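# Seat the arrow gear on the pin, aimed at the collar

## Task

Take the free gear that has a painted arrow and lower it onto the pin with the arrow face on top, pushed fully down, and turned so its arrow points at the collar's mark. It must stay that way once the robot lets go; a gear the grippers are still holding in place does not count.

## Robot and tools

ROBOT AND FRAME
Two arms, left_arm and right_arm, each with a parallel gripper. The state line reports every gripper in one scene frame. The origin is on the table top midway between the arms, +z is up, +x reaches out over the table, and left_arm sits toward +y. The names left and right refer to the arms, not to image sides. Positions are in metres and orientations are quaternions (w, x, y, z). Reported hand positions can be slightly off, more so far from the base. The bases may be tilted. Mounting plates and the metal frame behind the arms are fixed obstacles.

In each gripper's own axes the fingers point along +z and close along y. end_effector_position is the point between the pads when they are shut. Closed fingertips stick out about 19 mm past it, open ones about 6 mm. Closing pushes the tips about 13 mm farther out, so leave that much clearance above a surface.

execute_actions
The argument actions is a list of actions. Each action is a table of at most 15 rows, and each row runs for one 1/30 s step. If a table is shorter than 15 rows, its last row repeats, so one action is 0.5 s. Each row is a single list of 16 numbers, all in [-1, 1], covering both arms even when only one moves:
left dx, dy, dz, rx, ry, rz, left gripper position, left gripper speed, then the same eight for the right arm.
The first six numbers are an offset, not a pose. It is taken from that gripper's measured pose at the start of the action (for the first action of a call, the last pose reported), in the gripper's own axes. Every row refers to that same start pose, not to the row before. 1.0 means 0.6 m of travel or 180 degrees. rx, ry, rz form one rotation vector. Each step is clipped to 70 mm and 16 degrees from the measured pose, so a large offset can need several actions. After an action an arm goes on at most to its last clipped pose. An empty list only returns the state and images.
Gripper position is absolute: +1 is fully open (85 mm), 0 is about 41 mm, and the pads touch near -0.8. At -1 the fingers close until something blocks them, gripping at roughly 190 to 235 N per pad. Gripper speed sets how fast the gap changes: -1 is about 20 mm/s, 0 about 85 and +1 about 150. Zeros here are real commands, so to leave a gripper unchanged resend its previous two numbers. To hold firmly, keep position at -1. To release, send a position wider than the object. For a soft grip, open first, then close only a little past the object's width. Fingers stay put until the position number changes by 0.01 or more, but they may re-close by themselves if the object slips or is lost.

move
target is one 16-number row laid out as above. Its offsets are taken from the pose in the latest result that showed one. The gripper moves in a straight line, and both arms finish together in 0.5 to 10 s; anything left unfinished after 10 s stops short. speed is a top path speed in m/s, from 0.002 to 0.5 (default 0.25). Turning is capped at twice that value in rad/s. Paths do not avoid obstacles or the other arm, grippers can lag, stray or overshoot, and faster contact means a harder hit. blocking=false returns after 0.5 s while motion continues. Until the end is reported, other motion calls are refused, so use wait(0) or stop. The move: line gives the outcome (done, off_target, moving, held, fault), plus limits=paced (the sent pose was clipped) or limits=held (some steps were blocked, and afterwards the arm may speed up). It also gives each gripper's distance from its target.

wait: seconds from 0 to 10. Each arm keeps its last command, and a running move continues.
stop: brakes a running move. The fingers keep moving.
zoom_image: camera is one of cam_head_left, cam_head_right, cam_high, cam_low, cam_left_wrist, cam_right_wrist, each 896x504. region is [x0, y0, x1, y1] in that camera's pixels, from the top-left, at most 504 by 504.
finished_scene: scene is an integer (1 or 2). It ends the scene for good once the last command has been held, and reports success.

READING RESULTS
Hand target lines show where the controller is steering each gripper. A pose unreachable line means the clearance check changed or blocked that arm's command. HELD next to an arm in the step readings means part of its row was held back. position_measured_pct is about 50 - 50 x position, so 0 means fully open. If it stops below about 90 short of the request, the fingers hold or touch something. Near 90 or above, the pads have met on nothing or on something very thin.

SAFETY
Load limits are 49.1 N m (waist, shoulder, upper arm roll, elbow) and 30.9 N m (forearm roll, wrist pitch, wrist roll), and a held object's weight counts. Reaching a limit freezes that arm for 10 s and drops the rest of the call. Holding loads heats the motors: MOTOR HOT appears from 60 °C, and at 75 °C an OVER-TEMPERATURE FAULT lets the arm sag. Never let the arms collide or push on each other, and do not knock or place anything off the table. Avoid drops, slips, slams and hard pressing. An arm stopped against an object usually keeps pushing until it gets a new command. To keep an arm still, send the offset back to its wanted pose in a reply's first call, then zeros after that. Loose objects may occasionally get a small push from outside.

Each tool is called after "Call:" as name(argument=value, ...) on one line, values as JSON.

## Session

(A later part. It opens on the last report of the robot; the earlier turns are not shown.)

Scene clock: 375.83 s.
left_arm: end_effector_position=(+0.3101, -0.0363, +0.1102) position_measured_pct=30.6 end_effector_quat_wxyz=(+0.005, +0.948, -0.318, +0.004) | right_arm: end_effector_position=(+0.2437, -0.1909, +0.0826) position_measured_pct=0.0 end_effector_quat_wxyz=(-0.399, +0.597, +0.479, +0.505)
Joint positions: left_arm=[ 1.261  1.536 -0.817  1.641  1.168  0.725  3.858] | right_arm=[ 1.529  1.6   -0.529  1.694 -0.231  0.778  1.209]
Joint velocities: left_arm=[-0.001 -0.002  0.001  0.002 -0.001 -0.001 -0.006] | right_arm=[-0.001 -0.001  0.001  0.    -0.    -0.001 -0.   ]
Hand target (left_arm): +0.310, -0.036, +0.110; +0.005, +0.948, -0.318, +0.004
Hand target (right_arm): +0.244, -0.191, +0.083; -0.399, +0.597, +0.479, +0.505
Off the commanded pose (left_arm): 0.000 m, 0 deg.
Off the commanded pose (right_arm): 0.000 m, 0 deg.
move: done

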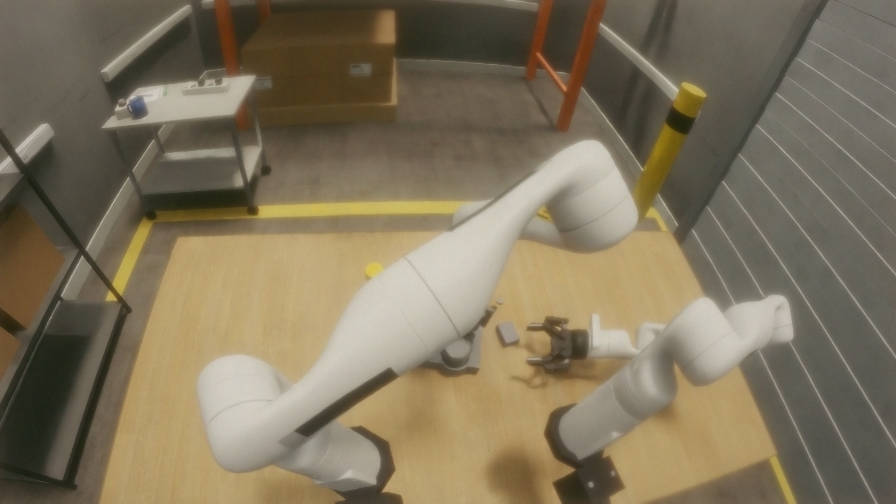

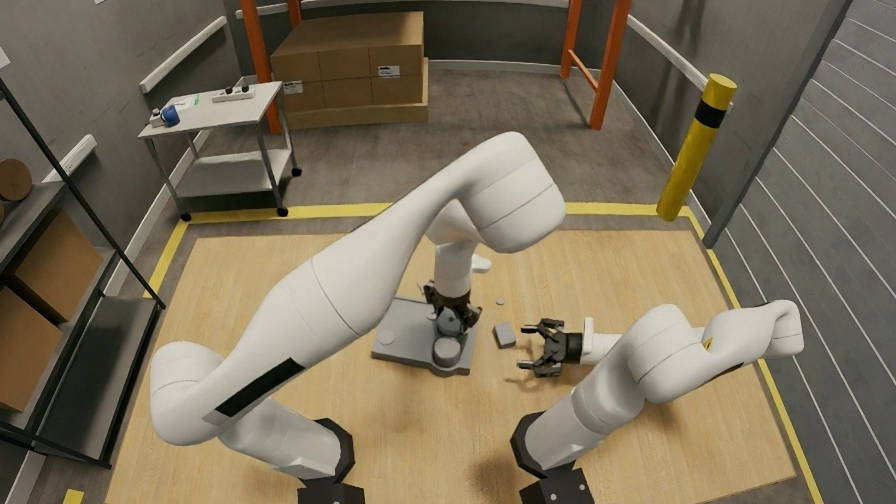

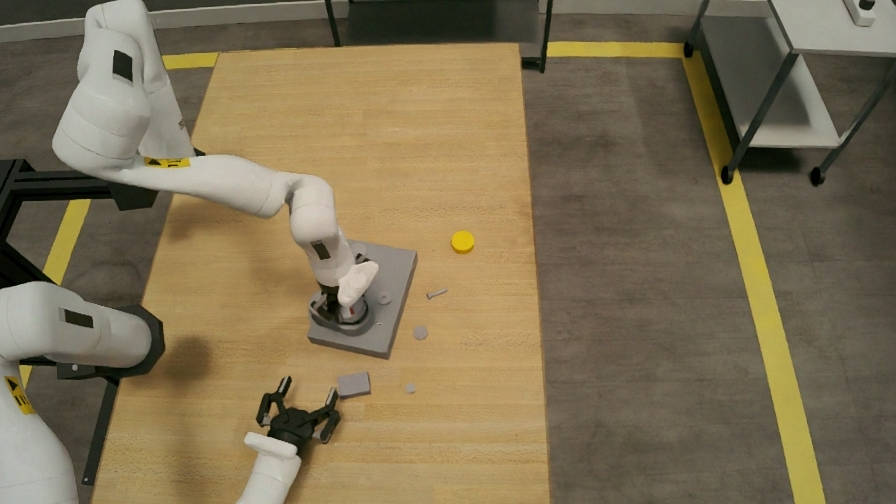

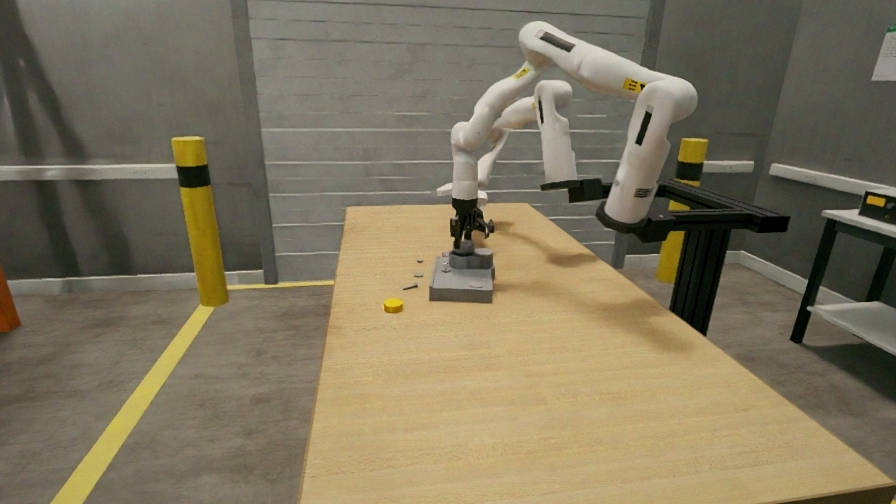

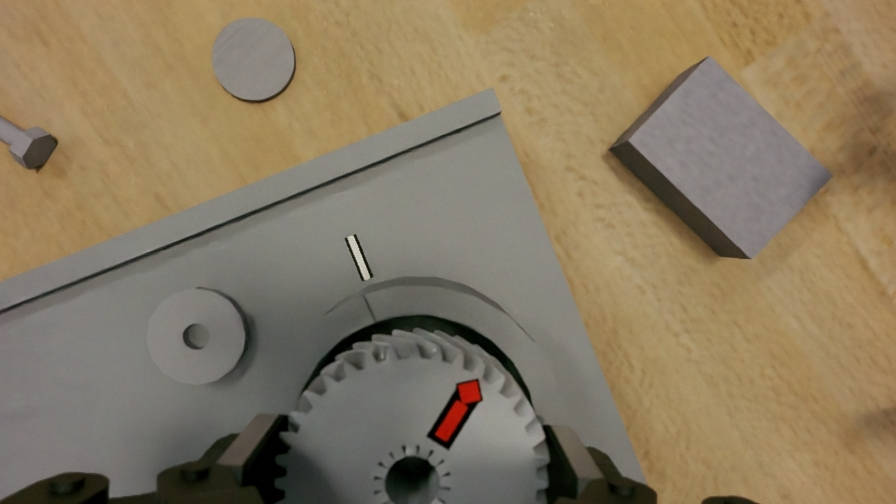

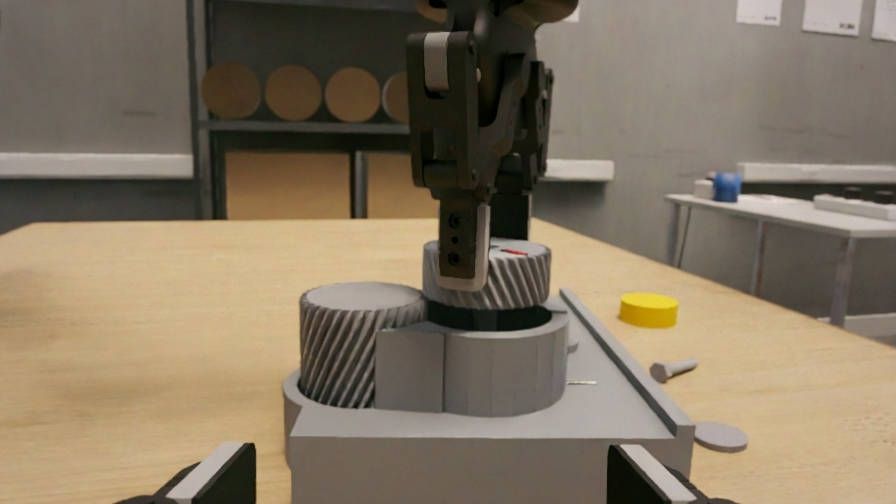

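Call:
move(target=[0, 0, 0, 0, 0, 0.0589, -1, -0.4, 0, 0, 0, 0, 0, 0, 1, 0], speed=0.15)

Scene clock: 382.37 s.
left_arm: end_effector_position=(+0.3101, -0.0364, +0.1102) position_measured_pct=30.6 end_effector_quat_wxyz=(+0.005, +0.915, -0.404, +0.004) | right_arm: end_effector_position=(+0.2437, -0.1909, +0.0826) position_measured_pct=0.0 end_effector_quat_wxyz=(-0.399, +0.597, +0.479, +0.505)
Joint positions: left_arm=[ 1.247  1.523 -0.791  1.641  1.139  0.701  3.688] | right_arm=[ 1.529  1.6   -0.529  1.694 -0.231  0.778  1.209]
Joint velocities: left_arm=[-0.002 -0.002  0.001  0.001  0.004 -0.002 -0.008] | right_arm=[ 0.     0.    -0.    -0.001  0.    -0.    -0.   ]
Hand target (left_arm): +0.310, -0.036, +0.110; +0.005, +0.915, -0.404, +0.004
Hand target (right_arm): +0.244, -0.191, +0.083; -0.399, +0.597, +0.479, +0.505
Off the commanded pose (left_arm): 0.000 m, 0 deg.
Off the commanded pose (right_arm): 0.000 m, 0 deg.
move: done

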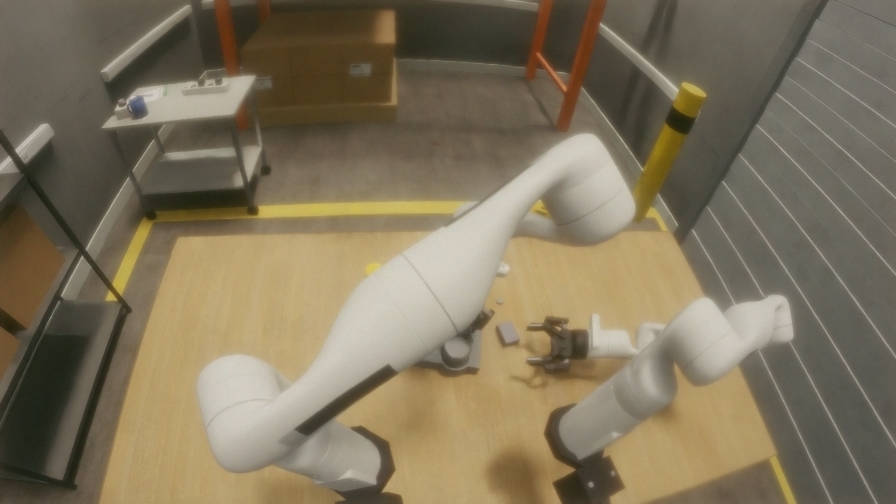

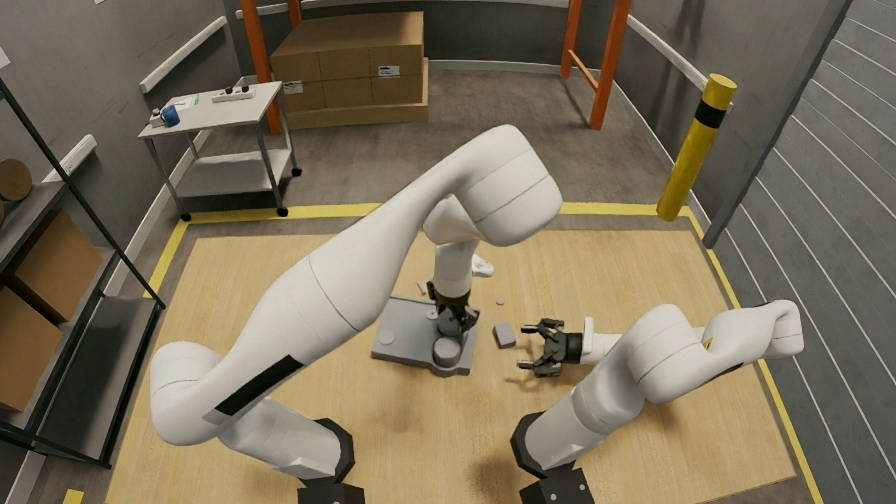

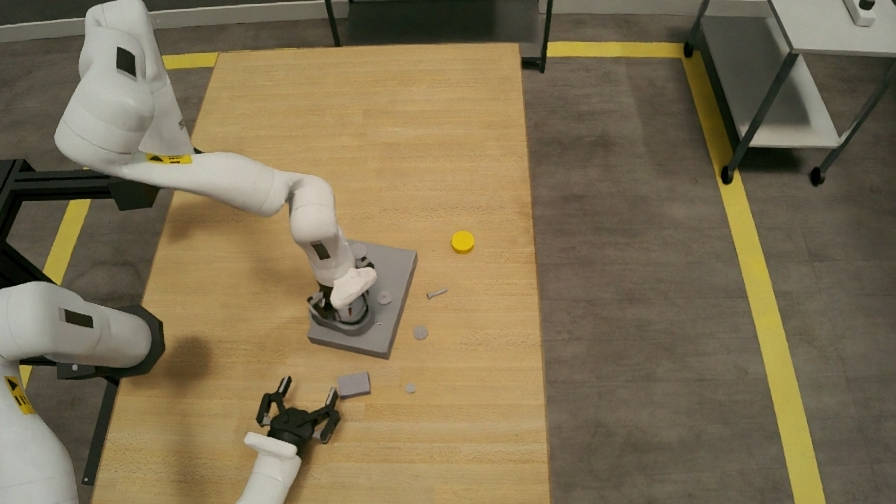

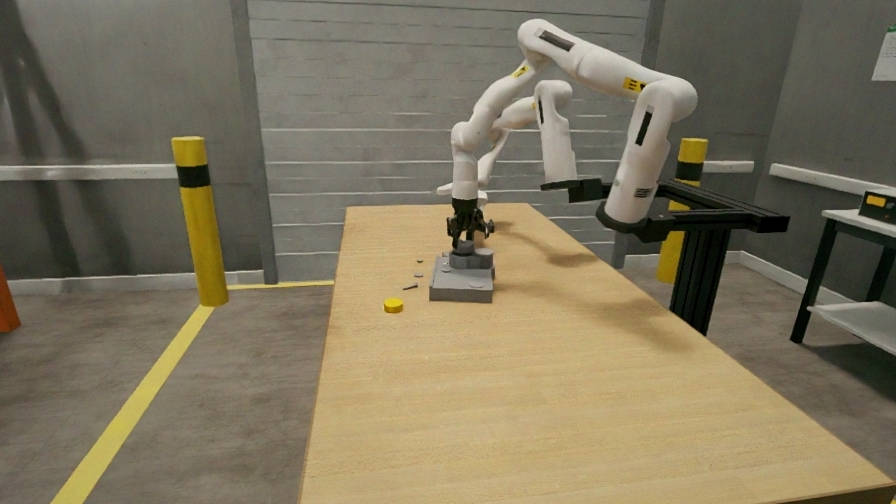

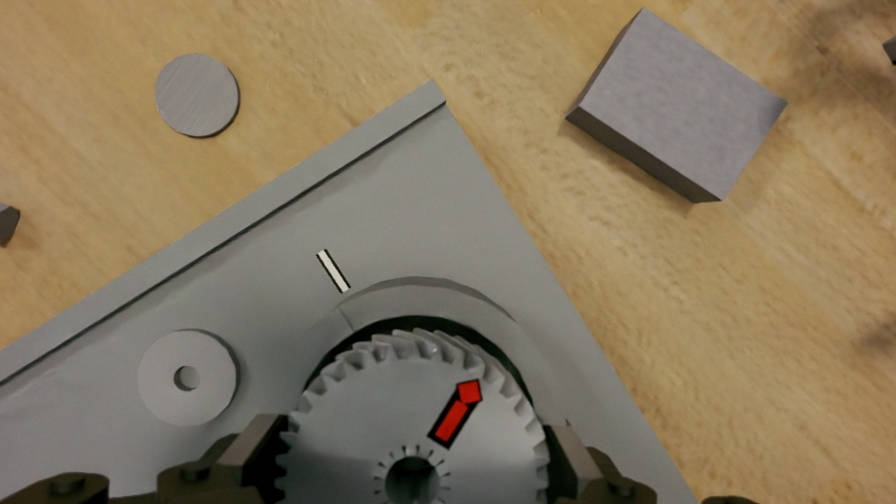

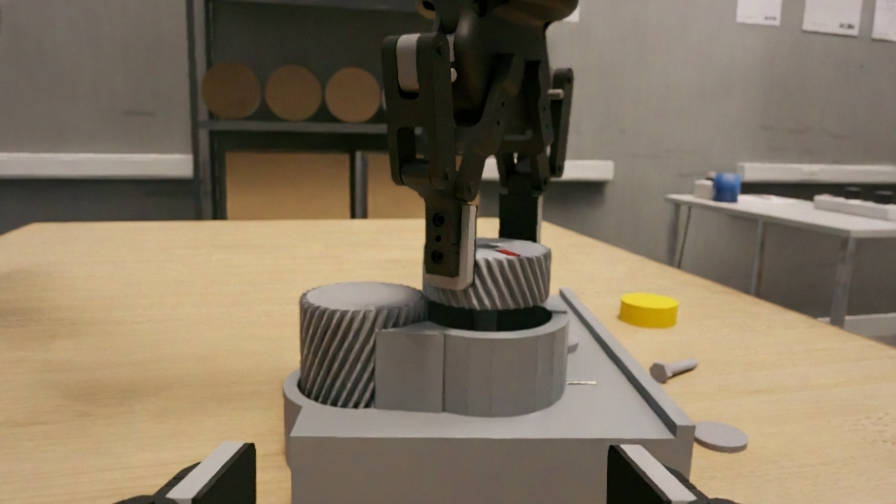

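Call:
move(target=[-0.0005, 0.0003, 0.0097, 0, 0, -0.0297, -1, -0.4, 0, 0, 0, 0, 0, 0, 1, 0], speed=0.06)

Scene clock: 385.57 s.
left_arm: end_effector_position=(+0.3101, -0.0366, +0.1046) position_measured_pct=30.6 end_effector_quat_wxyz=(+0.005, +0.933, -0.361, +0.004) | right_arm: end_effector_position=(+0.2437, -0.1909, +0.0826) position_measured_pct=0.0 end_effector_quat_wxyz=(-0.399, +0.597, +0.479, +0.505)
Joint positions: left_arm=[ 1.249  1.539 -0.797  1.637  1.162  0.705  3.768] | right_arm=[ 1.529  1.6   -0.529  1.694 -0.231  0.778  1.209]
Joint velocities: left_arm=[ 0.001  0.001 -0.001 -0.001  0.002  0.001  0.007] | right_arm=[-0.     0.001 -0.     0.001  0.     0.    -0.   ]
Hand target (left_arm): +0.310, -0.036, +0.104; +0.005, +0.933, -0.361, +0.004
Hand target (right_arm): +0.244, -0.191, +0.083; -0.399, +0.597, +0.479, +0.505
Off the commanded pose (left_arm): 0.000 m, 0 deg.
Off the commanded pose (right_arm): 0.000 m, 0 deg.
move: done

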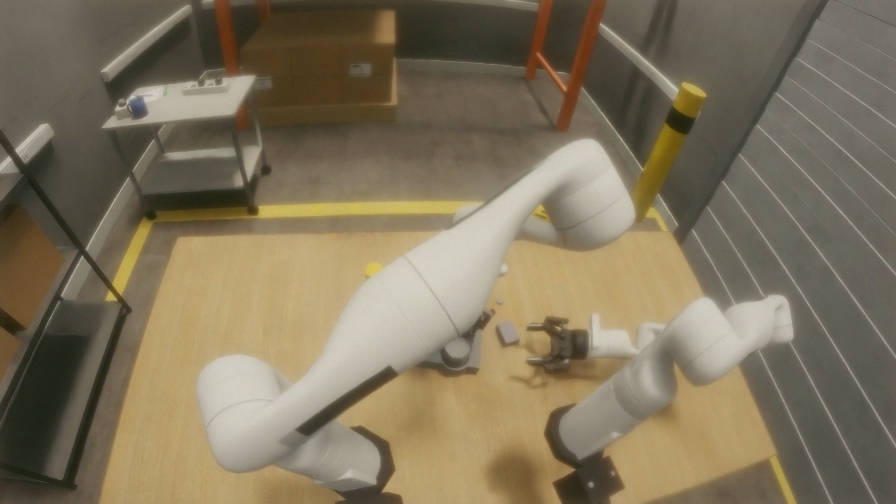

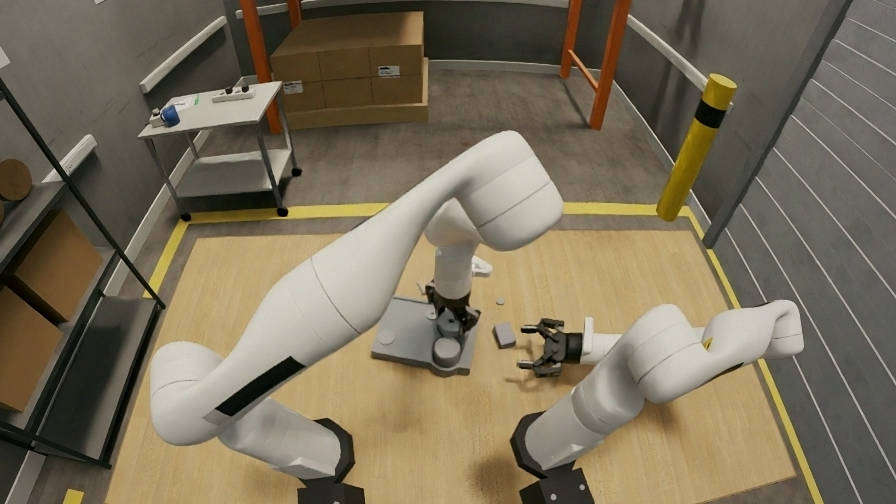

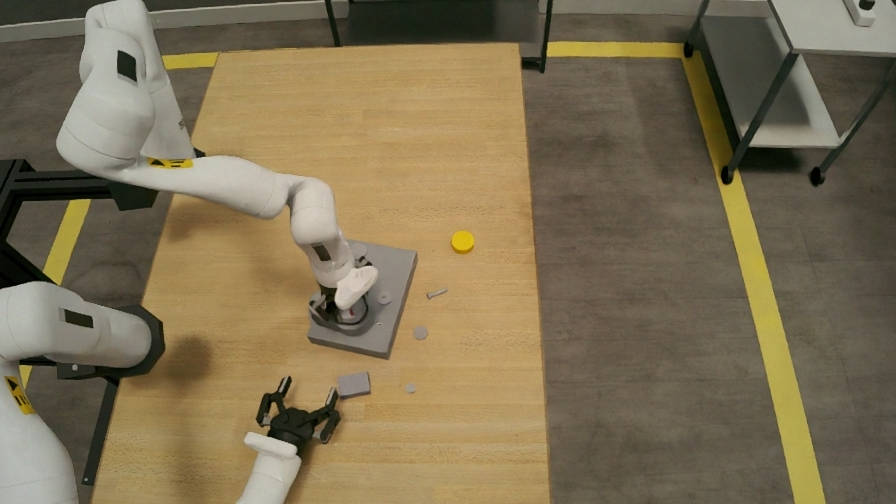

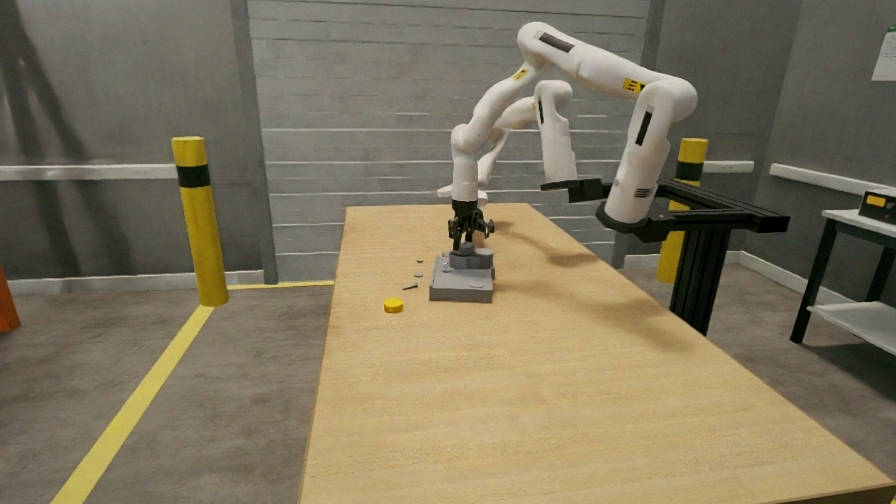

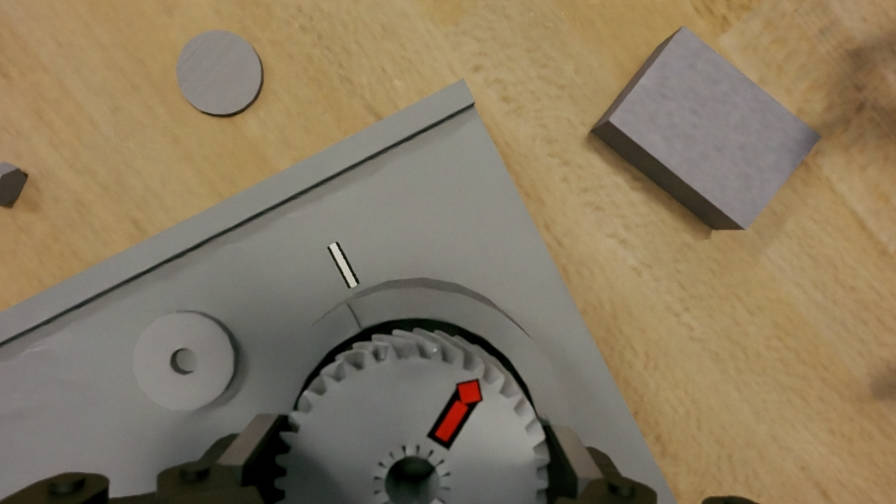

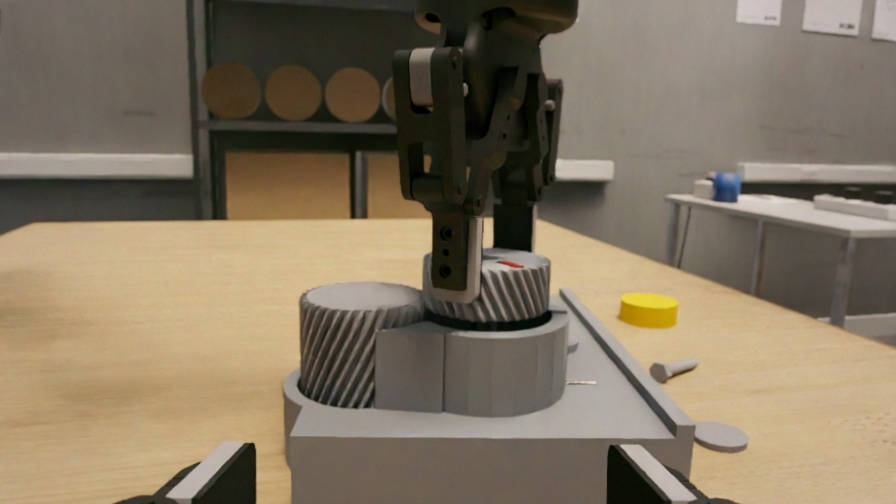

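Call:
move(target=[0, 0, 0.0202, 0, 0, -0.0605, -1, -0.4, 0, 0, 0, 0, 0, 0, 1, 0], speed=0.1)

Scene clock: 389.60 s.
left_arm: end_effector_position=(+0.3102, -0.0367, +0.0926) position_measured_pct=30.6 end_effector_quat_wxyz=(+0.006, +0.963, -0.271, +0.004) | right_arm: end_effector_position=(+0.2437, -0.1909, +0.0826) position_measured_pct=0.0 end_effector_quat_wxyz=(-0.399, +0.597, +0.479, +0.505)
Joint positions: left_arm=[ 1.252  1.573 -0.809  1.625  1.205  0.713  3.936] | right_arm=[ 1.529  1.6   -0.529  1.694 -0.231  0.778  1.209]
Joint velocities: left_arm=[ 0.001  0.002 -0.001 -0.002 -0.     0.     0.008] | right_arm=[-0.    -0.     0.001 -0.     0.    -0.     0.   ]
Hand target (left_arm): +0.310, -0.037, +0.092; +0.006, +0.963, -0.271, +0.004
Hand target (right_arm): +0.244, -0.191, +0.083; -0.399, +0.597, +0.479, +0.505
Off the commanded pose (left_arm): 0.000 m, 0 deg.
Off the commanded pose (right_arm): 0.000 m, 0 deg.
move: done

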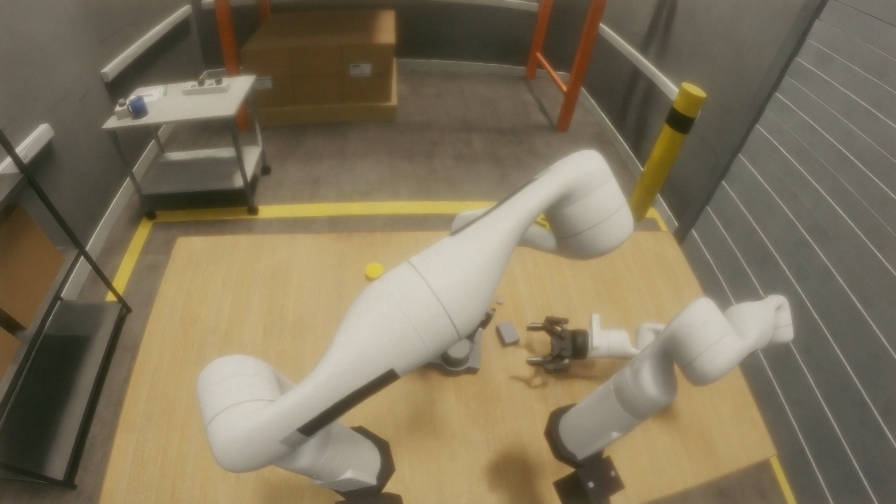

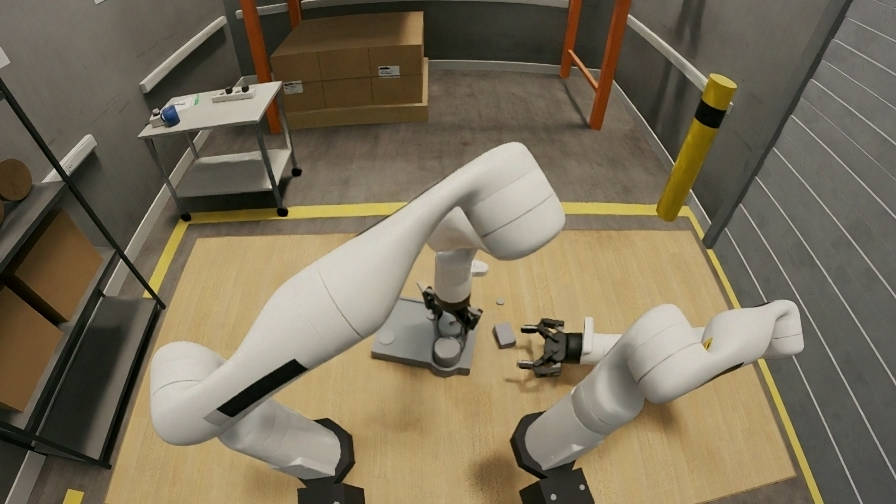

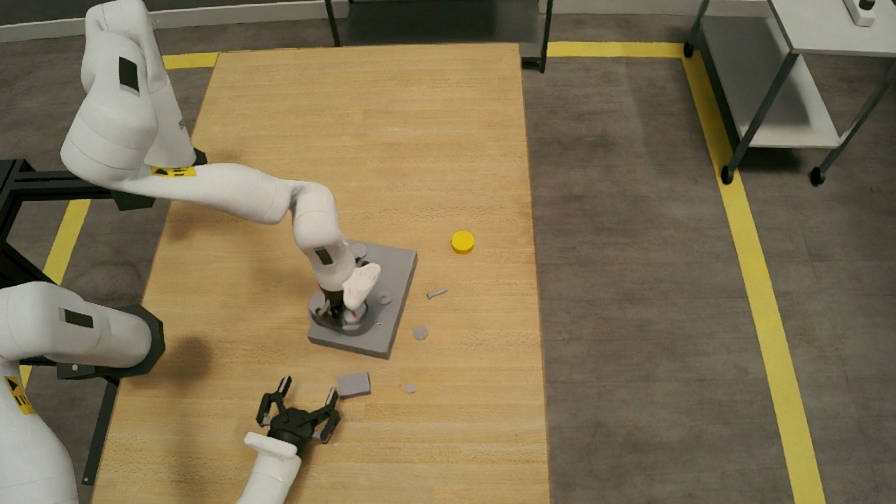

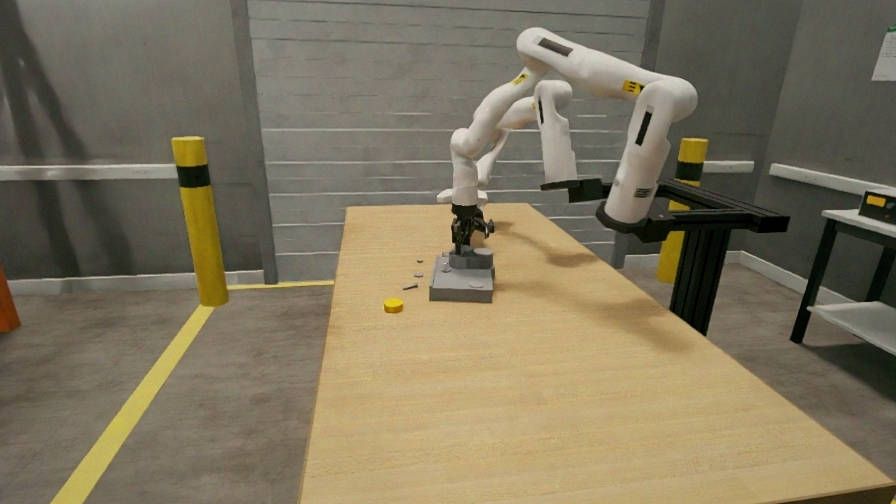

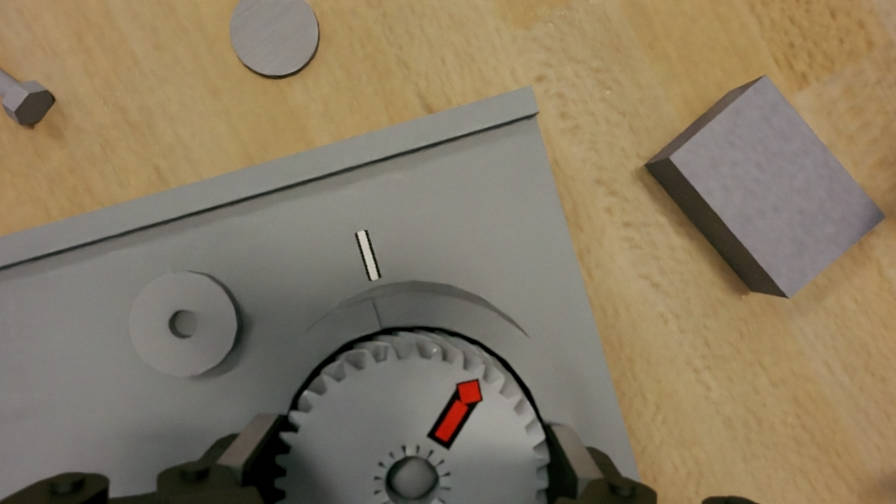

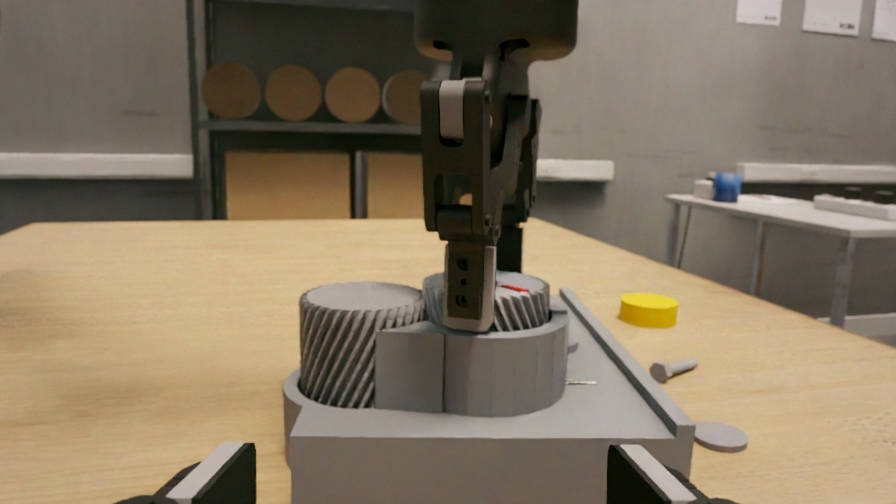

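Call:
zoom_image(camera="cam_right_wrist", region=[280, 260, 460, 430])

Call:
zoom_image(camera="cam_right_wrist", region=[420, 260, 600, 430])

Region (280, 260, 460, 430) of cam_right_wrist's 896x504 image, scaled by 2.800.

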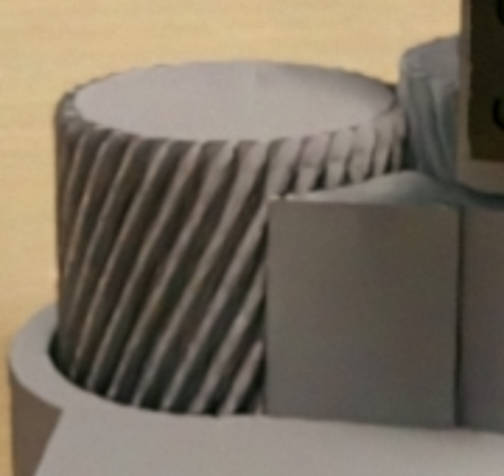

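Region (420, 260, 600, 430) of cam_right_wrist's 896x504 image, scaled by 2.800.

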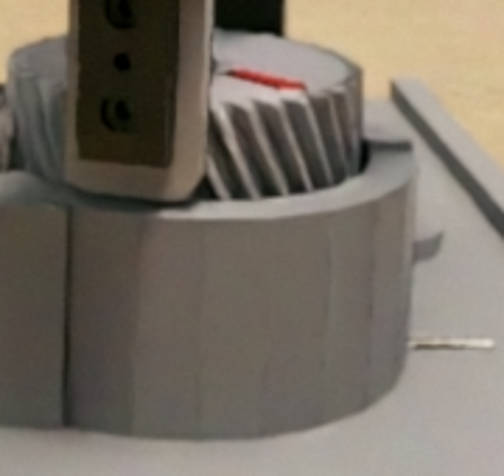

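Call:
execute_actions(actions=[[[0, 0, 0, 0, 0, 0, 0.6, -0.3, 0, 0, 0, 0, 0, 0, 1, 0]]])

Scene clock: 396.30 s.
left_arm: end_effector_position=(+0.3102, -0.0367, +0.0926) position_measured_pct=19.8 end_effector_quat_wxyz=(+0.006, +0.963, -0.271, +0.004) | right_arm: end_effector_position=(+0.2437, -0.1909, +0.0826) position_measured_pct=0.0 end_effector_quat_wxyz=(-0.399, +0.597, +0.479, +0.505)
Joint positions: left_arm=[ 1.252  1.573 -0.809  1.625  1.205  0.713  3.936] | right_arm=[ 1.529  1.6   -0.529  1.694 -0.231  0.778  1.209]
Joint velocities: left_arm=[ 0.     0.001 -0.001 -0.    -0.001 -0.001 -0.   ] | right_arm=[-0.     0.    -0.001 -0.     0.    -0.001 -0.   ]
Hand target (left_arm): +0.310, -0.037, +0.093; +0.006, +0.963, -0.271, +0.004
Hand target (right_arm): +0.244, -0.191, +0.083; -0.399, +0.597, +0.479, +0.505
Off the commanded pose (left_arm): 0.000 m, 0 deg.
Off the commanded pose (right_arm): 0.000 m, 0 deg.
Step readings (end_effector_position):
0: left_arm (+0.3102, -0.0367, +0.0925) | right_arm (+0.2437, -0.1909, +0.0826)
1: left_arm (+0.3102, -0.0367, +0.0925) | right_arm (+0.2437, -0.1909, +0.0826)
2: left_arm (+0.3102, -0.0366, +0.0925) | right_arm (+0.2437, -0.1909, +0.0826)
4: left_arm (+0.3103, -0.0366, +0.0926) | right_arm (+0.2437, -0.1909, +0.0826)
8: left_arm (+0.3108, -0.0371, +0.0932) | right_arm (+0.2437, -0.1909, +0.0826)
15: end_effector_position above

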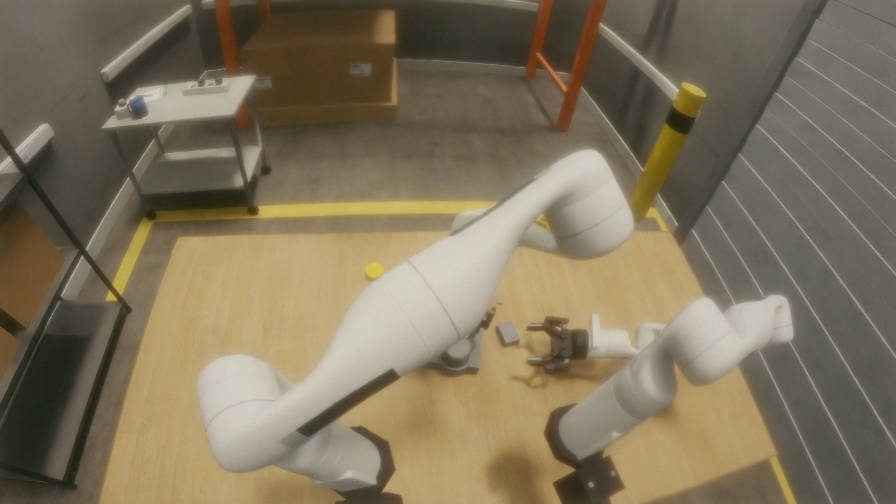

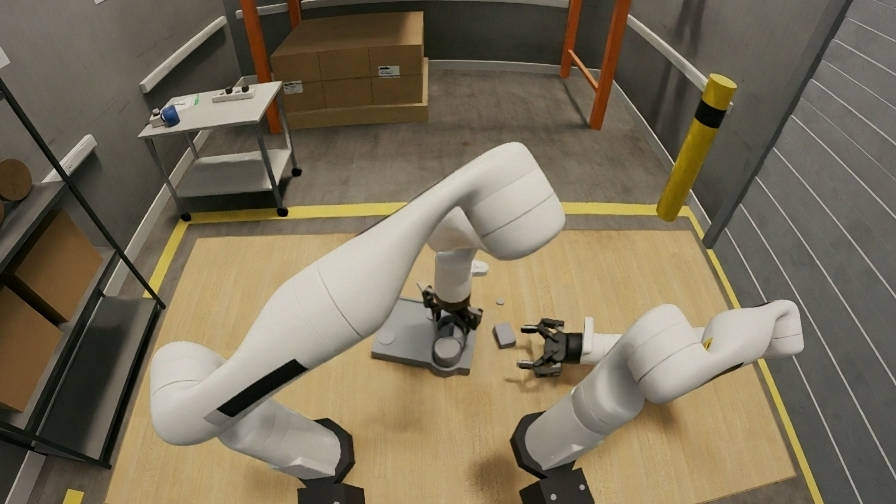

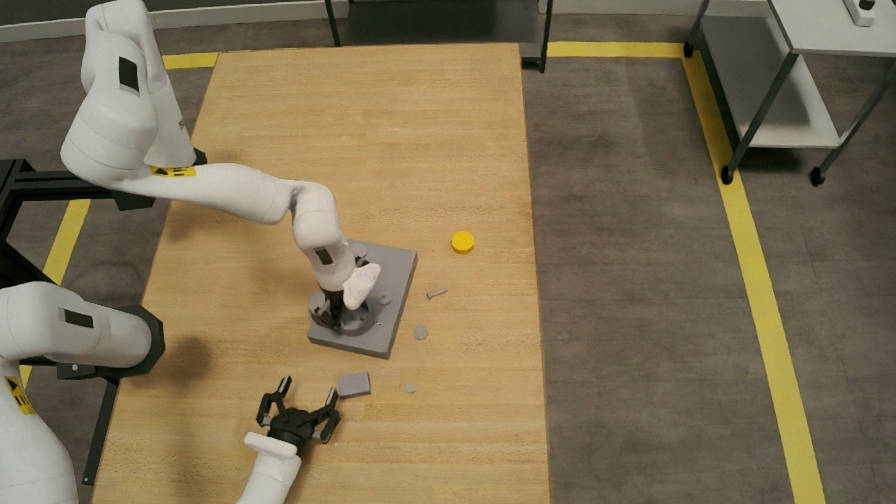

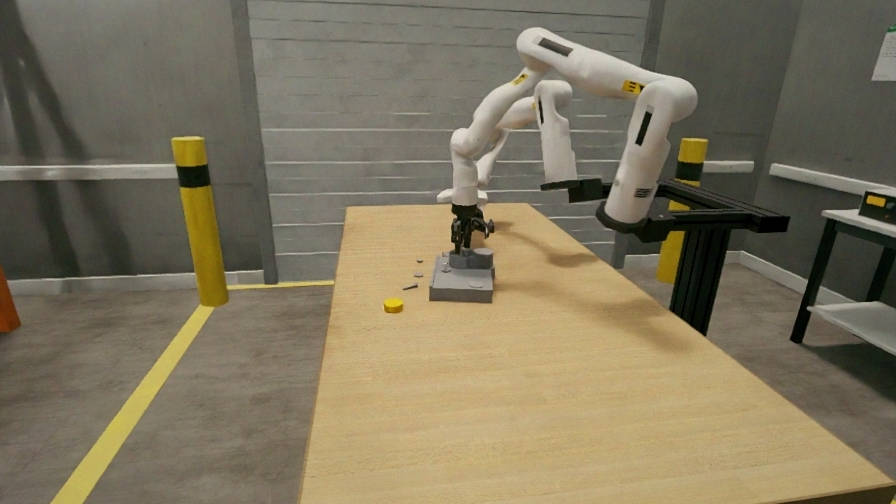

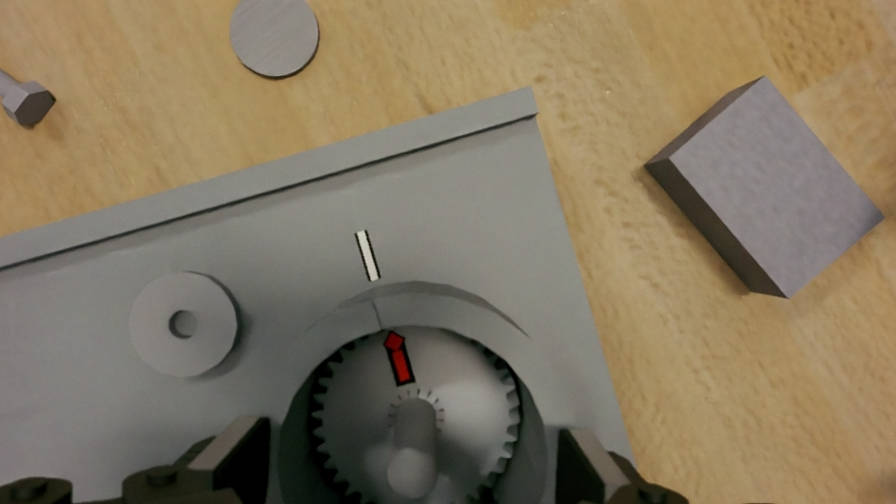

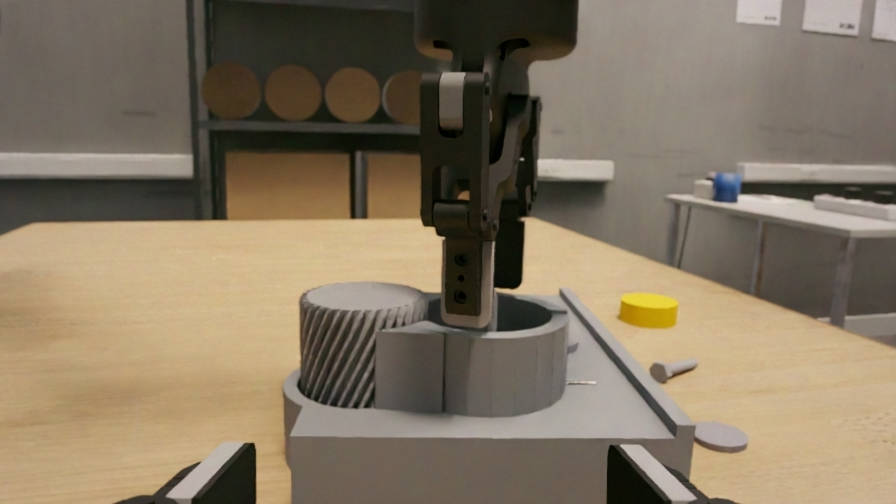

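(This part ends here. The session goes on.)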